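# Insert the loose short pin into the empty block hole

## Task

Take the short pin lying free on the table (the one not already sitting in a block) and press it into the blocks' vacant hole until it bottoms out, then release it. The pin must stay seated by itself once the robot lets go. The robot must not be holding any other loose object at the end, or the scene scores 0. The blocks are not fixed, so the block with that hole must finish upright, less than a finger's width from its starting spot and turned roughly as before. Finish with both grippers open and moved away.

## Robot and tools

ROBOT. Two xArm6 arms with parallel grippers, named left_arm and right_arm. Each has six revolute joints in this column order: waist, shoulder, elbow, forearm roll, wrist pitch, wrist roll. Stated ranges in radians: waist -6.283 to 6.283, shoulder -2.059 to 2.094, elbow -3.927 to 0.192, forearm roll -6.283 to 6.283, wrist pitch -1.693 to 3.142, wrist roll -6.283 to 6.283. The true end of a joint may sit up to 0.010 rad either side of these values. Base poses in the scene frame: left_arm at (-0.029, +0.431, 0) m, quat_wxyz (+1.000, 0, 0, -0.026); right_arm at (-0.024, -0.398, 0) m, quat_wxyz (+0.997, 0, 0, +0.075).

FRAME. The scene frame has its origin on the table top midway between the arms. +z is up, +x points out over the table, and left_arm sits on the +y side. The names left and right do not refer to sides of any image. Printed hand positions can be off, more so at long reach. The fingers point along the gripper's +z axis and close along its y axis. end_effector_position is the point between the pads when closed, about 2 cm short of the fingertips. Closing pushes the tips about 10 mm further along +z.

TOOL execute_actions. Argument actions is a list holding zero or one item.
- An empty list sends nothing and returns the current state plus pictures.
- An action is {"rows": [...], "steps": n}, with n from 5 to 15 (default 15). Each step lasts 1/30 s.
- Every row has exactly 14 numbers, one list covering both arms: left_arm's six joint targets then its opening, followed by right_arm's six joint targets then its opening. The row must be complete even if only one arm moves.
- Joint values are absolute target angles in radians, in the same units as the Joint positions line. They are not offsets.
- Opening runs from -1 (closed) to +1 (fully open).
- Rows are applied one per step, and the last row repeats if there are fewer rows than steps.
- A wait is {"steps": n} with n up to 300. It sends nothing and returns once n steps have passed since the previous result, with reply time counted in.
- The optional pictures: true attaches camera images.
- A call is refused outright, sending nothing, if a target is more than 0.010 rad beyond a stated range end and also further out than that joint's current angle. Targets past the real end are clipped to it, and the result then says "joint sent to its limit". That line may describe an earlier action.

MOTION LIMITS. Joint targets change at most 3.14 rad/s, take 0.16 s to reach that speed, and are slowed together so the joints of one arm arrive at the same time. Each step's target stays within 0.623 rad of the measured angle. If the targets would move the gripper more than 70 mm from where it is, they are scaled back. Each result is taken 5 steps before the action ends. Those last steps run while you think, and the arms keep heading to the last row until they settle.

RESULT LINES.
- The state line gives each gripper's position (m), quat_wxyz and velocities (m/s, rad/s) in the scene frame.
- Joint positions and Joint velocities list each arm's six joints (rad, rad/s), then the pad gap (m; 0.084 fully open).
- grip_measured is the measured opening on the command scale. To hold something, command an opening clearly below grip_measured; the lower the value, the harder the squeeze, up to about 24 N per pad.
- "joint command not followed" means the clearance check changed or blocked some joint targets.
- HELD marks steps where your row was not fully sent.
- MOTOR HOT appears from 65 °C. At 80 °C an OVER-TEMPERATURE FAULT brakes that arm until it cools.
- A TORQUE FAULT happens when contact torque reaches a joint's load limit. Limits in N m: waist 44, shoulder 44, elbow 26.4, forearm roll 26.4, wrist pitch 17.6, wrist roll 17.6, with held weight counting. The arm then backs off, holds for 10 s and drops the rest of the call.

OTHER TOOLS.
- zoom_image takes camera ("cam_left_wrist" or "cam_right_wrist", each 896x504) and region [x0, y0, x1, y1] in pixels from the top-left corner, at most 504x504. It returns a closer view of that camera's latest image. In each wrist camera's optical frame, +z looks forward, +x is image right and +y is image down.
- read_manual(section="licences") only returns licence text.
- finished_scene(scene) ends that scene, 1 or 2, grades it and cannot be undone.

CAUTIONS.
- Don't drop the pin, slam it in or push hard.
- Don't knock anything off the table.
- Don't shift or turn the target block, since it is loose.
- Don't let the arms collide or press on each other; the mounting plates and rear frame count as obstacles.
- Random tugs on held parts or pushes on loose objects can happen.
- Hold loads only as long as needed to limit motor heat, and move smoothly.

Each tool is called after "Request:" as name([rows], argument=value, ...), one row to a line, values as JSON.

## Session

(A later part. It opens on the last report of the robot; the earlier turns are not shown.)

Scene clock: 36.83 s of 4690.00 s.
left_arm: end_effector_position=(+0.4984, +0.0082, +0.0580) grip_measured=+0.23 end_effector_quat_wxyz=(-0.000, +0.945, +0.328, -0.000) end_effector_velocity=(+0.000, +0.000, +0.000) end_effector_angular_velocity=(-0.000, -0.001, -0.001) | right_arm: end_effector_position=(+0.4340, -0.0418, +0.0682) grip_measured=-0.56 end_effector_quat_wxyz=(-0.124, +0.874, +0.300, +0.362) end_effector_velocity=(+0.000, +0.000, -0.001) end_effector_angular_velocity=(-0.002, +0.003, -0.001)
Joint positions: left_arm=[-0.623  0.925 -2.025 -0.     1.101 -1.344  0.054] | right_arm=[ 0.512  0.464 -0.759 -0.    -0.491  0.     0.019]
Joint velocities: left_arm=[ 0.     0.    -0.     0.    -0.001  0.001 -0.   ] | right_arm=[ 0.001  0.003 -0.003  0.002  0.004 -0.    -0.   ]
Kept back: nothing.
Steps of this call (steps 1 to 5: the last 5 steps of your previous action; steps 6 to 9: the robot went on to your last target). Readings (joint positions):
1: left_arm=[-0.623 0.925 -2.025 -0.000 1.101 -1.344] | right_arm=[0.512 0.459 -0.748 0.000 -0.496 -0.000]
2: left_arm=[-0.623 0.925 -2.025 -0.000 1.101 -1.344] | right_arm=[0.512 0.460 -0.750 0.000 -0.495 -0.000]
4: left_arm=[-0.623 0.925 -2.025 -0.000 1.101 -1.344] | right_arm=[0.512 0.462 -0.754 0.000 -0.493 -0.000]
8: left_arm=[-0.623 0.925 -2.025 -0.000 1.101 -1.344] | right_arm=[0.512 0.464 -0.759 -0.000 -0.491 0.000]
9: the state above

Request:
execute_actions([
  {"rows":[[-0.6232,0.9247,-2.0252,0,1.1006,-1.344,-1,0.5116,0.46633,-0.76303,0,-0.4887,0,-1],[-0.6232,0.9247,-2.0252,0,1.1006,-1.344,-1,0.5116,0.46823,-0.76677,0,-0.48686,0,-1],[-0.6232,0.9247,-2.0252,0,1.1006,-1.344,-1,0.5116,0.47012,-0.77051,0,-0.48501,0,-1],[-0.6232,0.9247,-2.0252,0,1.1006,-1.344,-1,0.5116,0.47202,-0.77425,0,-0.48317,0,-1],[-0.6232,0.9247,-2.0252,0,1.1006,-1.344,-1,0.5116,0.47392,-0.778,0,-0.48132,0,-1],[-0.6232,0.9247,-2.0252,0,1.1006,-1.344,-1,0.5116,0.47582,-0.78174,0,-0.47948,0,-1],[-0.6232,0.9247,-2.0252,0,1.1006,-1.344,-1,0.5116,0.47772,-0.78548,0,-0.47764,0,-1],[-0.6232,0.9247,-2.0252,0,1.1006,-1.344,-1,0.5116,0.47961,-0.78922,0,-0.47579,0,-1],[-0.6232,0.9247,-2.0252,0,1.1006,-1.344,-1,0.5116,0.48151,-0.79296,0,-0.47395,0,-1],[-0.6232,0.9247,-2.0252,0,1.1006,-1.344,-1,0.5116,0.48341,-0.79672,0,-0.47209,0,-1],[-0.6232,0.9247,-2.0252,0,1.1006,-1.344,-1,0.5116,0.48532,-0.8005,0,-0.47022,0,-1],[-0.6232,0.9247,-2.0252,0,1.1006,-1.344,-1,0.5116,0.48627,-0.80239,0,-0.46928,0,-1]],"steps":15},
])

Request:
execute_actions([
  {"steps":7},
], pictures=true)

Scene clock: 37.73 s of 4690.00 s.
left_arm: end_effector_position=(+0.4984, +0.0082, +0.0580) grip_measured=+0.23 end_effector_quat_wxyz=(-0.000, +0.945, +0.328, -0.000) end_effector_velocity=(+0.000, +0.000, -0.000) end_effector_angular_velocity=(+0.000, +0.000, -0.000) | right_arm: end_effector_position=(+0.4402, -0.0369, +0.0681) grip_measured=-0.56 end_effector_quat_wxyz=(-0.124, +0.874, +0.300, +0.362) end_effector_velocity=(+0.023, +0.017, -0.001) end_effector_angular_velocity=(-0.001, +0.002, -0.002)
Joint positions: left_arm=[-0.623  0.925 -2.025 -0.     1.101 -1.344  0.054] | right_arm=[ 0.512  0.479 -0.789 -0.    -0.476  0.     0.019]
Joint velocities: left_arm=[ 0.  0.  0. -0. -0.  0. -0.] | right_arm=[-0.001  0.057 -0.111  0.002  0.056  0.     0.   ]
Steps of this call (steps 1 to 17: the robot went on to your last target; steps 18 to 27: the first 10 steps of this action). Readings (joint positions):
18: left_arm=[-0.623 0.925 -2.025 -0.000 1.101 -1.344] | right_arm=[0.512 0.465 -0.759 0.000 -0.490 -0.000]
19: left_arm=[-0.623 0.925 -2.025 -0.000 1.101 -1.344] | right_arm=[0.512 0.465 -0.761 0.000 -0.490 -0.000]
21: left_arm=[-0.623 0.925 -2.025 -0.000 1.101 -1.344] | right_arm=[0.512 0.468 -0.767 0.000 -0.487 -0.000]
25: left_arm=[-0.623 0.925 -2.025 -0.000 1.101 -1.344] | right_arm=[0.512 0.476 -0.782 -0.000 -0.480 0.000]
27: the state above

Scene clock: 37.97 s of 4690.00 s.
left_arm: end_effector_position=(+0.4984, +0.0082, +0.0580) grip_measured=+0.23 end_effector_quat_wxyz=(-0.000, +0.945, +0.328, -0.000) end_effector_velocity=(-0.000, +0.000, -0.002) end_effector_angular_velocity=(+0.002, +0.002, +0.001) | right_arm: end_effector_position=(+0.4429, -0.0348, +0.0680) grip_measured=-0.56 end_effector_quat_wxyz=(-0.124, +0.874, +0.300, +0.362) end_effector_velocity=(-0.000, -0.000, -0.001) end_effector_angular_velocity=(-0.001, +0.002, -0.000)
Joint positions: left_arm=[-0.623  0.925 -2.025 -0.     1.101 -1.344  0.054] | right_arm=[ 0.512  0.486 -0.802 -0.    -0.469 -0.     0.019]
Joint velocities: left_arm=[ 0.     0.002 -0.    -0.     0.001 -0.    -0.   ] | right_arm=[ 0.     0.001 -0.     0.001  0.002  0.    -0.   ]
Kept back: nothing.
Steps of this call (steps 1 to 5: the last 5 steps of your previous action; steps 6 to 7: the robot went on to your last target). Readings (joint positions):
1: left_arm=[-0.623 0.925 -2.025 -0.000 1.101 -1.344] | right_arm=[0.512 0.481 -0.793 -0.000 -0.474 0.000]
2: left_arm=[-0.623 0.925 -2.025 -0.000 1.101 -1.344] | right_arm=[0.512 0.483 -0.796 -0.000 -0.472 -0.000]
4: left_arm=[-0.623 0.925 -2.025 -0.000 1.101 -1.344] | right_arm=[0.512 0.486 -0.801 -0.000 -0.470 0.000]
7: the state above

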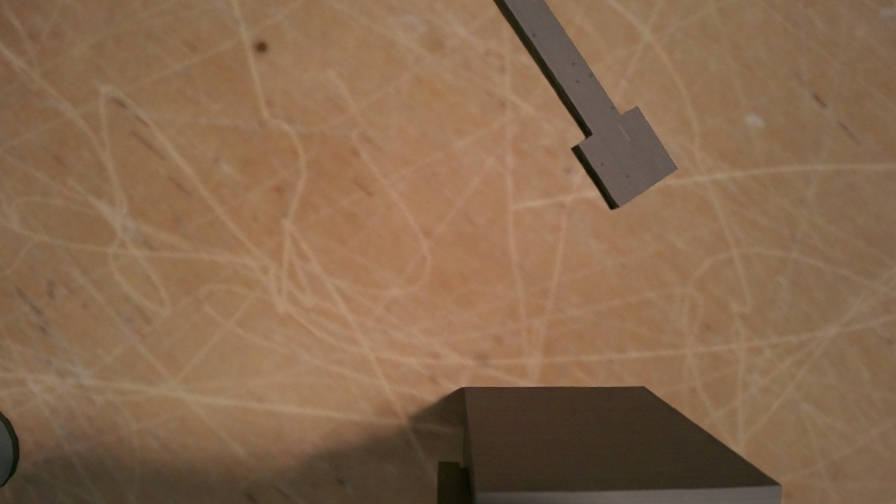

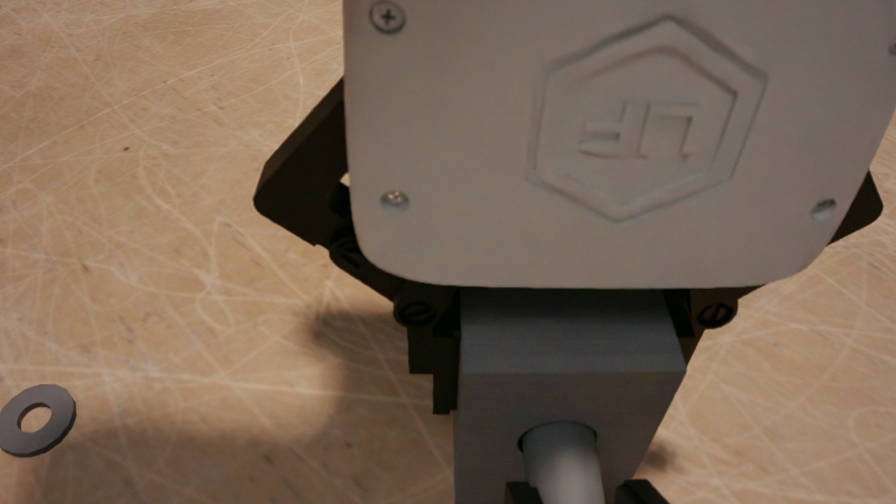

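Free so far. Continue in 0.5 mm steps to Δ=25.

Request:
execute_actions([
  {"rows":[[-0.6232,0.9247,-2.0252,0,1.1006,-1.344,-1,0.5116,0.48722,-0.80428,0,-0.46834,0,-1],[-0.6232,0.9247,-2.0252,0,1.1006,-1.344,-1,0.5116,0.48818,-0.80618,0,-0.4674,0,-1],[-0.6232,0.9247,-2.0252,0,1.1006,-1.344,-1,0.5116,0.48913,-0.80808,0,-0.46645,0,-1],[-0.6232,0.9247,-2.0252,0,1.1006,-1.344,-1,0.5116,0.49009,-0.80998,0,-0.46551,0,-1],[-0.6232,0.9247,-2.0252,0,1.1006,-1.344,-1,0.5116,0.49104,-0.81188,0,-0.46456,0,-1],[-0.6232,0.9247,-2.0252,0,1.1006,-1.344,-1,0.5116,0.492,-0.81378,0,-0.46362,0,-1]],"steps":15},
])

Scene clock: 38.50 s of 4690.00 s.
left_arm: end_effector_position=(+0.4987, +0.0084, +0.0579) grip_measured=+0.23 end_effector_quat_wxyz=(+0.000, +0.945, +0.328, +0.000) end_effector_velocity=(+0.001, +0.002, -0.001) end_effector_angular_velocity=(+0.001, -0.000, +0.002) | right_arm: end_effector_position=(+0.4449, -0.0334, +0.0673) grip_measured=-0.56 end_effector_quat_wxyz=(-0.124, +0.874, +0.300, +0.361) end_effector_velocity=(+0.002, +0.001, +0.001) end_effector_angular_velocity=(+0.002, -0.002, -0.001)
Joint positions: left_arm=[-0.623  0.925 -2.025  0.     1.1   -1.344  0.054] | right_arm=[ 0.511  0.492 -0.812  0.    -0.463 -0.     0.019]
Joint velocities: left_arm=[ 0.003  0.002 -0.     0.001 -0.001  0.001  0.   ] | right_arm=[-0.     0.002 -0.007  0.     0.002  0.001  0.   ]
Steps of this call (steps 1 to 6: the robot went on to your last target; steps 7 to 16: the first 10 steps of this action). Readings (joint positions):
7: left_arm=[-0.623 0.925 -2.025 -0.000 1.101 -1.344] | right_arm=[0.512 0.486 -0.802 -0.000 -0.469 -0.000]
8: left_arm=[-0.623 0.925 -2.025 -0.000 1.101 -1.344] | right_arm=[0.512 0.487 -0.803 -0.000 -0.469 -0.000]
10: left_arm=[-0.623 0.925 -2.025 -0.000 1.101 -1.344] | right_arm=[0.512 0.488 -0.806 -0.000 -0.467 -0.000]
14: left_arm=[-0.623 0.925 -2.025 0.000 1.100 -1.344] | right_arm=[0.511 0.492 -0.812 0.000 -0.464 -0.000]
16: the state above

Request:
execute_actions([
  {"rows":[[-0.6232,0.9247,-2.0252,0,1.1006,-1.344,-1,0.5116,0.49104,-0.81188,0,-0.46456,0,-0.6],[-0.6232,0.9247,-2.0252,0,1.1006,-1.344,-1,0.5116,0.49009,-0.80998,0,-0.46551,0,-0.5],[-0.6232,0.9247,-2.0252,0,1.1006,-1.344,-1,0.5116,0.49009,-0.80998,0,-0.46551,0,-0.35],[-0.6232,0.9247,-2.0252,0,1.1006,-1.344,-1,0.5116,0.49009,-0.80998,0,-0.46551,0,-0.2],[-0.6232,0.9247,-2.0252,0,1.1006,-1.344,-1,0.5116,0.49009,-0.80998,0,-0.46551,0,0],[-0.6232,0.9247,-2.0252,0,1.1006,-1.344,-1,0.5116,0.49009,-0.80998,0,-0.46551,0,0],[-0.6232,0.9247,-2.0252,0,1.1006,-1.344,-1,0.5116,0.49009,-0.80998,0,-0.46551,0,0],[-0.6232,0.9247,-2.0252,0,1.1006,-1.344,-1,0.5116,0.48,-0.804,0,-0.4614,0,0],[-0.6232,0.9247,-2.0252,0,1.1006,-1.344,-1,0.5116,0.465,-0.795,0,-0.4554,0,0],[-0.6232,0.9247,-2.0252,0,1.1006,-1.344,-1,0.5116,0.445,-0.783,0,-0.4474,0,0],[-0.6232,0.9247,-2.0252,0,1.1006,-1.344,-1,0.5116,0.42,-0.768,0,-0.4374,0,0],[-0.6232,0.9247,-2.0252,0,1.1006,-1.344,-1,0.5116,0.39,-0.75,0,-0.4254,0,0],[-0.6232,0.9247,-2.0252,0,1.1006,-1.344,-1,0.5116,0.36,-0.732,0,-0.4134,0,0],[-0.6232,0.9247,-2.0252,0,1.1006,-1.344,-1,0.5116,0.33,-0.714,0,-0.4014,0,0],[-0.6232,0.9247,-2.0252,0,1.1006,-1.344,-1,0.5116,0.30,-0.696,0,-0.3894,0,0]],"steps":15},
])

Request:
execute_actions([
  {"rows":[[-0.6232,0.9247,-2.0252,0,1.1006,-1.342,-1,0.5116,0.27,-0.678,0,-0.3774,0,0],[-0.6232,0.9247,-2.0252,0,1.1006,-1.338,-1,0.5116,0.24,-0.66,0,-0.3654,0,0],[-0.6232,0.9247,-2.0252,0,1.1006,-1.333,-1,0.5116,0.21,-0.642,0,-0.3534,0,0],[-0.6232,0.9247,-2.0252,0,1.1006,-1.327,-1,0.5116,0.185,-0.627,0,-0.3434,0,0],[-0.6232,0.9247,-2.0252,0,1.1006,-1.321,-1,0.5116,0.165,-0.615,0,-0.3354,0,0],[-0.6232,0.9247,-2.0252,0,1.1006,-1.315,-1,0.5116,0.15,-0.606,0,-0.3294,0,0],[-0.6232,0.9247,-2.0252,0,1.1006,-1.309,-1,0.5116,0.14,-0.60,0,-0.3254,0,0],[-0.6232,0.9247,-2.0252,0,1.1006,-1.303,-1,0.5116,0.14,-0.60,0,-0.3254,0,0],[-0.6232,0.9247,-2.0252,0,1.1006,-1.297,-1,0.5116,0.14,-0.60,0,-0.3254,0,0],[-0.6232,0.9247,-2.0252,0,1.1006,-1.291,-1,0.5116,0.14,-0.60,0,-0.3254,0,0],[-0.6232,0.9247,-2.0252,0,1.1006,-1.285,-1,0.5116,0.14,-0.60,0,-0.3254,0,0],[-0.6232,0.9247,-2.0252,0,1.1006,-1.279,-1,0.5116,0.14,-0.60,0,-0.3254,0,0],[-0.6232,0.9247,-2.0252,0,1.1006,-1.274,-1,0.5116,0.14,-0.60,0,-0.3254,0,0],[-0.6232,0.9247,-2.0252,0,1.1006,-1.2705,-1,0.5116,0.14,-0.60,0,-0.3254,0,0],[-0.6232,0.9247,-2.0252,0,1.1006,-1.2686,-1,0.5116,0.14,-0.60,0,-0.3254,0,0]],"steps":15},
], pictures=true)

Request:
execute_actions([
  {"rows":[[-0.6232,0.9247,-2.0252,0,1.1006,-1.2686,-1,0.5116,0.14,-0.60,0,-0.3254,0,0],[-0.6232,0.9247,-2.0252,0,1.1006,-1.2686,-1,0.5116,0.14,-0.60,0,-0.3254,0,0],[-0.6232,0.9247,-2.0252,0,1.1006,-1.2686,0.2,0.5116,0.14,-0.60,0,-0.3254,0,0],[-0.6232,0.9247,-2.0252,0,1.1006,-1.2686,0.35,0.5116,0.14,-0.60,0,-0.3254,0,0],[-0.6232,0.9247,-2.0252,0,1.1006,-1.2686,0.5,0.5116,0.14,-0.60,0,-0.3254,0,0],[-0.6232,0.9247,-2.0252,0,1.1006,-1.2686,0.7,0.5116,0.14,-0.60,0,-0.3254,0,0],[-0.6232,0.9247,-2.0252,0,1.1006,-1.2686,0.8,0.5116,0.14,-0.60,0,-0.3254,0,0],[-0.6232,0.9247,-2.0252,0,1.1006,-1.2686,0.8,0.5116,0.14,-0.60,0,-0.3254,0,0],[-0.6232,0.922,-2.029,0,1.107,-1.2686,0.8,0.5116,0.14,-0.60,0,-0.3254,0,0],[-0.6232,0.914,-2.039,0,1.125,-1.2686,0.8,0.5116,0.14,-0.60,0,-0.3254,0,0],[-0.6232,0.903,-2.053,0,1.15,-1.2686,0.8,0.5116,0.14,-0.60,0,-0.3254,0,0],[-0.6232,0.89,-2.068,0,1.178,-1.2686,0.8,0.5116,0.14,-0.60,0,-0.3254,0,0],[-0.6232,0.877,-2.083,0,1.206,-1.2686,0.8,0.5116,0.14,-0.60,0,-0.3254,0,0],[-0.6232,0.8628,-2.0973,0,1.2345,-1.2686,0.8,0.5116,0.14,-0.60,0,-0.3254,0,0],[-0.6185,0.7863,-2.1101,0,1.3238,-1.2482,0.8,0.5116,0.14,-0.60,0,-0.3254,0,0]],"steps":15},
])

Request:
execute_actions([
  {"steps":15},
], pictures=true)

Scene clock: 39.87 s of 4690.00 s.
left_arm: end_effector_position=(+0.4973, +0.0073, +0.0580) grip_measured=+0.23 end_effector_quat_wxyz=(-0.000, +0.945, +0.327, -0.001) end_effector_velocity=(+0.001, +0.000, +0.001) end_effector_angular_velocity=(-0.001, -0.002, -0.001) | right_arm: end_effector_position=(+0.4437, -0.0341, +0.0712) grip_measured=-0.01 end_effector_quat_wxyz=(-0.124, +0.874, +0.300, +0.362) end_effector_velocity=(-0.038, -0.030, +0.054) end_effector_angular_velocity=(-0.033, +0.041, +0.001)
Joint positions: left_arm=[-0.625  0.924 -2.025 -0.001  1.101 -1.344  0.054] | right_arm=[ 0.512  0.478 -0.803 -0.    -0.461  0.     0.044]
Joint velocities: left_arm=[ 0.001 -0.001 -0.001  0.001 -0.001  0.002 -0.   ] | right_arm=[-0.002 -0.29   0.208 -0.002  0.134 -0.001  0.   ]
Steps of this call (steps 1 to 5: the last 5 steps of your previous action; steps 6 to 15: the robot went on to your last target; steps 16 to 31: nothing new was sent; steps 32 to 41: the first 10 steps of this action). Readings (joint positions):
32: left_arm=[-0.623 0.925 -2.025 0.000 1.101 -1.344] | right_arm=[0.512 0.492 -0.813 0.000 -0.464 -0.000]
33: left_arm=[-0.623 0.925 -2.025 0.000 1.101 -1.344] | right_arm=[0.512 0.492 -0.813 -0.000 -0.464 0.000]
35: left_arm=[-0.624 0.924 -2.025 -0.001 1.101 -1.344] | right_arm=[0.512 0.490 -0.814 -0.000 -0.467 0.000]
39: left_arm=[-0.625 0.924 -2.025 -0.001 1.101 -1.344] | right_arm=[0.512 0.489 -0.813 -0.000 -0.467 0.000]
41: the state above

Scene clock: 40.37 s of 4690.00 s.
left_arm: end_effector_position=(+0.4987, +0.0084, +0.0579) grip_measured=+0.23 end_effector_quat_wxyz=(+0.000, +0.951, +0.309, +0.000) end_effector_velocity=(+0.002, +0.002, -0.001) end_effector_angular_velocity=(+0.001, -0.000, -0.174) | right_arm: end_effector_position=(+0.4076, -0.0622, +0.1451) grip_measured=-0.01 end_effector_quat_wxyz=(-0.125, +0.873, +0.300, +0.363) end_effector_velocity=(-0.017, -0.014, +0.009) end_effector_angular_velocity=(-0.017, +0.021, +0.000)
Joint positions: left_arm=[-0.623  0.925 -2.025  0.     1.1   -1.304  0.054] | right_arm=[ 0.512  0.144 -0.604  0.    -0.328  0.     0.044]
Joint velocities: left_arm=[ 0.004  0.003 -0.001  0.001 -0.001  0.177  0.   ] | right_arm=[ 0.    -0.095  0.068  0.     0.053 -0.    -0.   ]
Steps of this call (steps 1 to 5: the last 5 steps of your previous action; steps 6 to 15: the first 10 steps of this action). Readings (joint positions):
6: left_arm=[-0.625 0.925 -2.025 -0.001 1.101 -1.344] | right_arm=[0.512 0.348 -0.726 -0.000 -0.409 0.000]
7: left_arm=[-0.624 0.925 -2.025 -0.001 1.101 -1.343] | right_arm=[0.512 0.318 -0.709 -0.000 -0.398 0.000]
9: left_arm=[-0.624 0.925 -2.025 -0.000 1.100 -1.337] | right_arm=[0.512 0.259 -0.673 -0.000 -0.374 0.000]
13: left_arm=[-0.623 0.925 -2.025 0.000 1.100 -1.316] | right_arm=[0.512 0.161 -0.614 0.000 -0.335 0.000]
15: the state above

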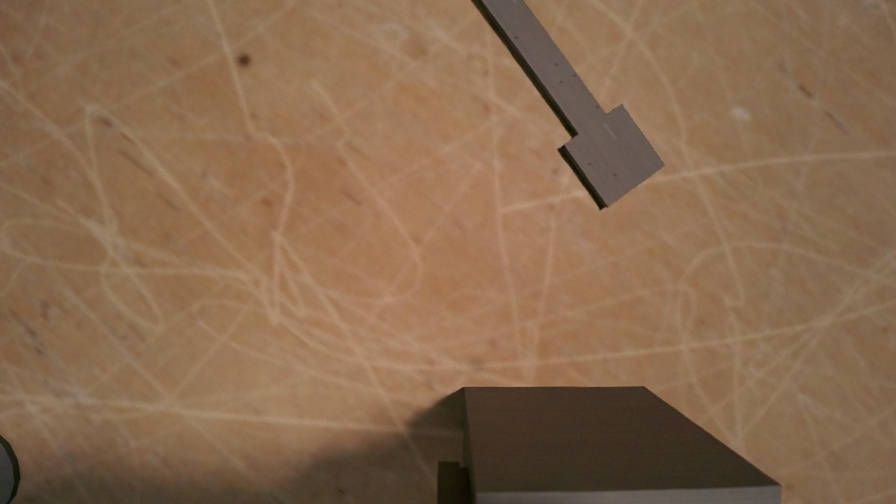

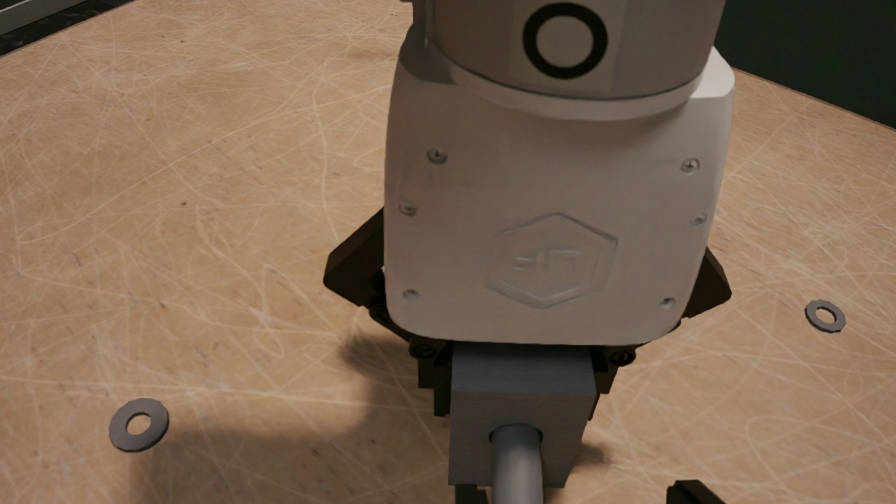

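Scene clock: 40.87 s of 4690.00 s.
left_arm: end_effector_position=(+0.4966, +0.0094, +0.0558) grip_measured=+0.80 end_effector_quat_wxyz=(-0.003, +0.956, +0.292, -0.002) end_effector_velocity=(+0.001, +0.002, +0.057) end_effector_angular_velocity=(+0.013, +0.017, +0.003) | right_arm: end_effector_position=(+0.4065, -0.0632, +0.1445) grip_measured=-0.01 end_effector_quat_wxyz=(-0.124, +0.874, +0.300, +0.362) end_effector_velocity=(-0.000, +0.000, +0.001) end_effector_angular_velocity=(+0.000, -0.002, +0.002)
Joint positions: left_arm=[-0.624  0.926 -2.024  0.     1.106 -1.269  0.076] | right_arm=[ 0.512  0.14  -0.6   -0.    -0.325  0.     0.044]
Joint velocities: left_arm=[ 0.003 -0.053 -0.08  -0.     0.154 -0.     0.001] | right_arm=[ 0.    -0.002  0.    -0.001 -0.    -0.001 -0.   ]
Steps of this call (steps 1 to 5: the last 5 steps of your previous action; steps 6 to 15: the first 10 steps of this action). Readings (joint positions):
6: left_arm=[-0.623 0.925 -2.025 0.000 1.100 -1.273] | right_arm=[0.512 0.141 -0.600 -0.000 -0.325 -0.000]
7: left_arm=[-0.623 0.925 -2.025 0.000 1.100 -1.271] | right_arm=[0.512 0.141 -0.600 -0.000 -0.325 -0.000]
9: left_arm=[-0.623 0.925 -2.025 0.000 1.101 -1.269] | right_arm=[0.512 0.141 -0.600 -0.000 -0.325 -0.000]
13: left_arm=[-0.624 0.928 -2.022 0.000 1.102 -1.269] | right_arm=[0.512 0.140 -0.600 -0.000 -0.325 -0.000]
15: the state above

Scene clock: 41.37 s of 4690.00 s.
left_arm: end_effector_position=(+0.4918, +0.0175, +0.1665) grip_measured=+0.80 end_effector_quat_wxyz=(-0.003, +0.959, +0.285, -0.002) end_effector_velocity=(-0.032, +0.022, -0.107) end_effector_angular_velocity=(+0.132, +0.166, -0.005) | right_arm: end_effector_position=(+0.4065, -0.0631, +0.1447) grip_measured=-0.01 end_effector_quat_wxyz=(-0.124, +0.874, +0.300, +0.362) end_effector_velocity=(-0.000, +0.000, +0.000) end_effector_angular_velocity=(+0.000, -0.001, +0.001)
Joint positions: left_arm=[-0.619  0.789 -2.106  0.     1.324 -1.248  0.077] | right_arm=[ 0.512  0.14  -0.6    0.    -0.325  0.     0.044]
Joint velocities: left_arm=[-0.004  0.102  0.087  0.     0.023  0.001 -0.   ] | right_arm=[ 0.    -0.    -0.    -0.001 -0.001 -0.     0.   ]
Kept back: nothing.
Steps of this call (steps 1 to 5: the last 5 steps of your previous action; steps 6 to 15: the robot went on to your last target). Readings (joint positions):
1: left_arm=[-0.623 0.924 -2.028 0.000 1.114 -1.269] | right_arm=[0.512 0.140 -0.600 -0.000 -0.325 -0.000]
2: left_arm=[-0.623 0.919 -2.035 0.000 1.127 -1.269] | right_arm=[0.512 0.140 -0.600 -0.000 -0.325 0.000]
4: left_arm=[-0.623 0.900 -2.058 0.000 1.168 -1.269] | right_arm=[0.512 0.140 -0.600 -0.000 -0.325 0.000]
8: left_arm=[-0.621 0.817 -2.101 -0.000 1.285 -1.256] | right_arm=[0.512 0.140 -0.600 -0.000 -0.325 0.000]
15: the state above

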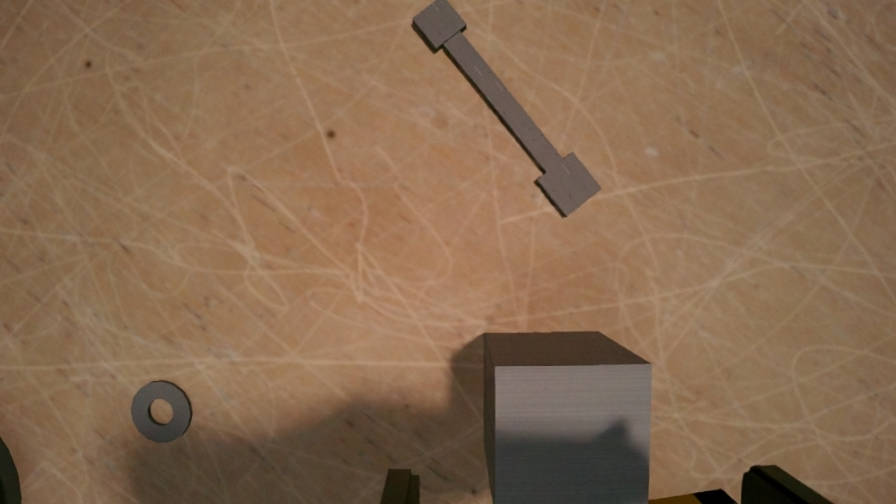

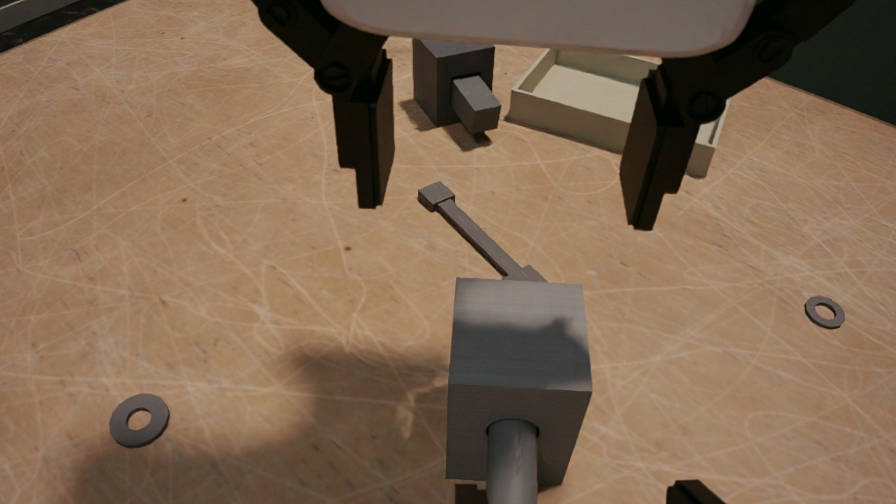

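Request:
execute_actions([
  {"rows":[[-0.60,0.76,-2.09,0,1.33,-1.2482,0.8,0.5116,0.143,-0.63,0,-0.27,0,0],[-0.58,0.72,-2.06,0,1.34,-1.2482,0.8,0.5116,0.148,-0.68,0,-0.17,0,0],[-0.55,0.68,-2.03,0,1.35,-1.2482,0.8,0.5116,0.153,-0.73,0,-0.07,0,0],[-0.52,0.64,-2.0,0,1.36,-1.2482,0.8,0.5116,0.158,-0.78,0,0.03,0,0],[-0.49,0.60,-1.97,0,1.37,-1.2482,0.8,0.5116,0.163,-0.83,0,0.13,0,0],[-0.46,0.56,-1.94,0,1.38,-1.2482,0.8,0.5116,0.168,-0.88,0,0.23,0,0],[-0.43,0.52,-1.91,0,1.39,-1.2482,0.8,0.5116,0.173,-0.93,0,0.33,0,0],[-0.40,0.48,-1.88,0,1.40,-1.2482,0.8,0.5116,0.178,-0.98,0,0.43,0,0],[-0.38,0.45,-1.86,0,1.41,-1.2482,0.8,0.5116,0.183,-1.03,0,0.53,0,0],[-0.36,0.43,-1.84,0,1.41,-1.2482,0.8,0.5116,0.188,-1.08,0,0.63,0,0],[-0.35,0.42,-1.83,0,1.41,-1.2482,0.8,0.5116,0.193,-1.13,0,0.73,0,0],[-0.35,0.42,-1.83,0,1.41,-1.2482,0.8,0.5116,0.198,-1.18,0,0.83,0,0],[-0.35,0.42,-1.83,0,1.41,-1.2482,0.8,0.5116,0.203,-1.23,0,0.93,0,0],[-0.35,0.42,-1.83,0,1.41,-1.2482,0.8,0.5116,0.209,-1.28,0,1.03,0,0],[-0.35,0.42,-1.83,0,1.41,-1.2482,0.8,0.5116,0.2136,-1.3256,0,1.112,0,0]],"steps":15},
])

Request:
execute_actions([
  {"steps":18},
], pictures=true)

Scene clock: 42.37 s of 4690.00 s.
left_arm: end_effector_position=(+0.5165, +0.1321, +0.2461) grip_measured=+0.80 end_effector_quat_wxyz=(+0.003, +0.931, +0.365, +0.002) end_effector_velocity=(+0.023, +0.499, +0.268) end_effector_angular_velocity=(+0.010, +0.019, +0.721) | right_arm: end_effector_position=(+0.4236, -0.0498, +0.1432) grip_measured=-0.01 end_effector_quat_wxyz=(-0.077, +0.918, +0.315, +0.226) end_effector_velocity=(+0.010, +0.008, +0.061) end_effector_angular_velocity=(-0.931, +1.194, +0.000)
Joint positions: left_arm=[-0.449  0.545 -1.935  0.     1.383 -1.248  0.077] | right_arm=[ 0.512  0.168 -0.884 -0.     0.234  0.     0.044]
Joint velocities: left_arm=[ 0.722 -0.976  0.746 -0.001  0.252  0.001 -0.   ] | right_arm=[-0.     0.139 -1.387 -0.001  2.762 -0.    -0.   ]
Steps of this call (steps 1 to 15: the robot went on to your last target; steps 16 to 20: nothing new was sent; steps 21 to 30: the first 10 steps of this action). Readings (joint positions):
21: left_arm=[-0.618 0.786 -2.110 -0.000 1.324 -1.248] | right_arm=[0.512 0.140 -0.600 0.000 -0.324 0.000]
22: left_arm=[-0.615 0.780 -2.103 -0.000 1.326 -1.248] | right_arm=[0.512 0.141 -0.604 0.000 -0.315 -0.000]
24: left_arm=[-0.592 0.742 -2.066 -0.001 1.337 -1.248] | right_arm=[0.512 0.145 -0.638 0.000 -0.247 -0.000]
28: left_arm=[-0.496 0.610 -1.982 0.000 1.366 -1.248] | right_arm=[0.512 0.159 -0.793 -0.000 0.053 0.000]
30: the state above

Scene clock: 42.97 s of 4690.00 s.
left_arm: end_effector_position=(+0.5151, +0.1988, +0.2750) grip_measured=+0.80 end_effector_quat_wxyz=(-0.000, +0.912, +0.410, -0.000) end_effector_velocity=(+0.000, +0.002, +0.000) end_effector_angular_velocity=(+0.001, +0.001, +0.004) | right_arm: end_effector_position=(+0.3936, -0.0732, +0.1986) grip_measured=-0.01 end_effector_quat_wxyz=(+0.000, +0.946, +0.325, -0.001) end_effector_velocity=(+0.005, +0.004, +0.012) end_effector_angular_velocity=(+0.015, -0.018, -0.000)
Joint positions: left_arm=[-0.351  0.42  -1.83  -0.     1.41  -1.248  0.077] | right_arm=[ 0.512  0.214 -1.323  0.     1.111 -0.     0.044]
Joint velocities: left_arm=[ 0.004 -0.002  0.003  0.     0.001 -0.001 -0.   ] | right_arm=[ 0.    -0.008 -0.02   0.     0.004  0.     0.   ]
Kept back: nothing.
Steps of this call (steps 1 to 5: the last 5 steps of your previous action; steps 6 to 18: the robot went on to your last target). Readings (joint positions):
1: left_arm=[-0.424 0.513 -1.909 0.000 1.391 -1.248] | right_arm=[0.512 0.173 -0.930 -0.000 0.327 0.000]
2: left_arm=[-0.399 0.480 -1.883 0.000 1.397 -1.248] | right_arm=[0.512 0.178 -0.978 -0.000 0.422 0.000]
4: left_arm=[-0.358 0.431 -1.847 0.001 1.407 -1.248] | right_arm=[0.512 0.187 -1.074 -0.000 0.615 0.000]
8: left_arm=[-0.351 0.420 -1.831 -0.000 1.410 -1.248] | right_arm=[0.512 0.206 -1.257 -0.000 0.973 0.000]
18: the state above

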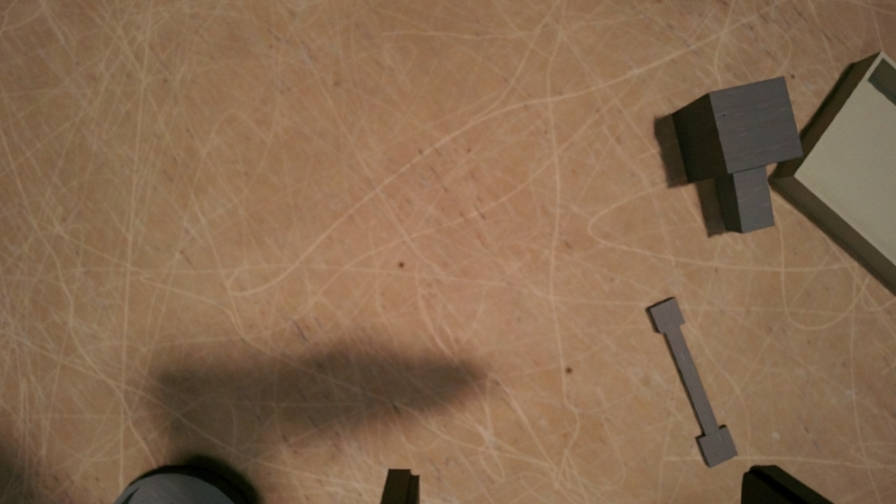

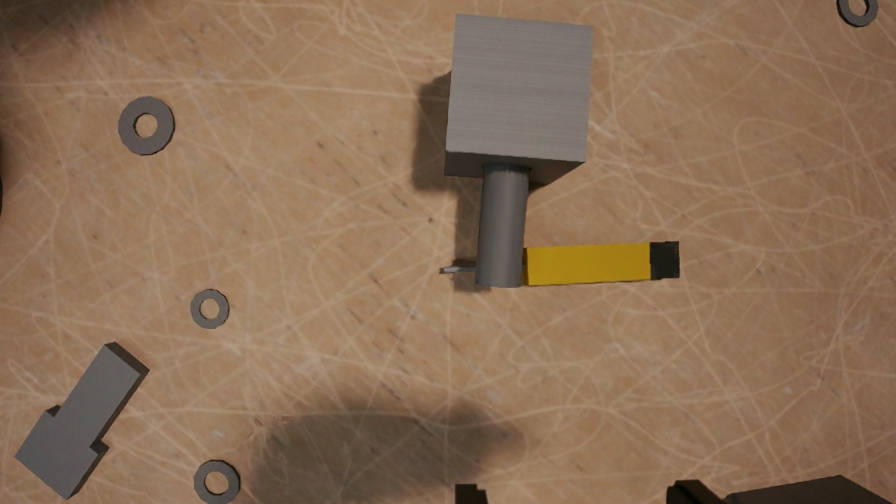

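Request:
finished_scene(scene=2)

The scene is finished: the task was done.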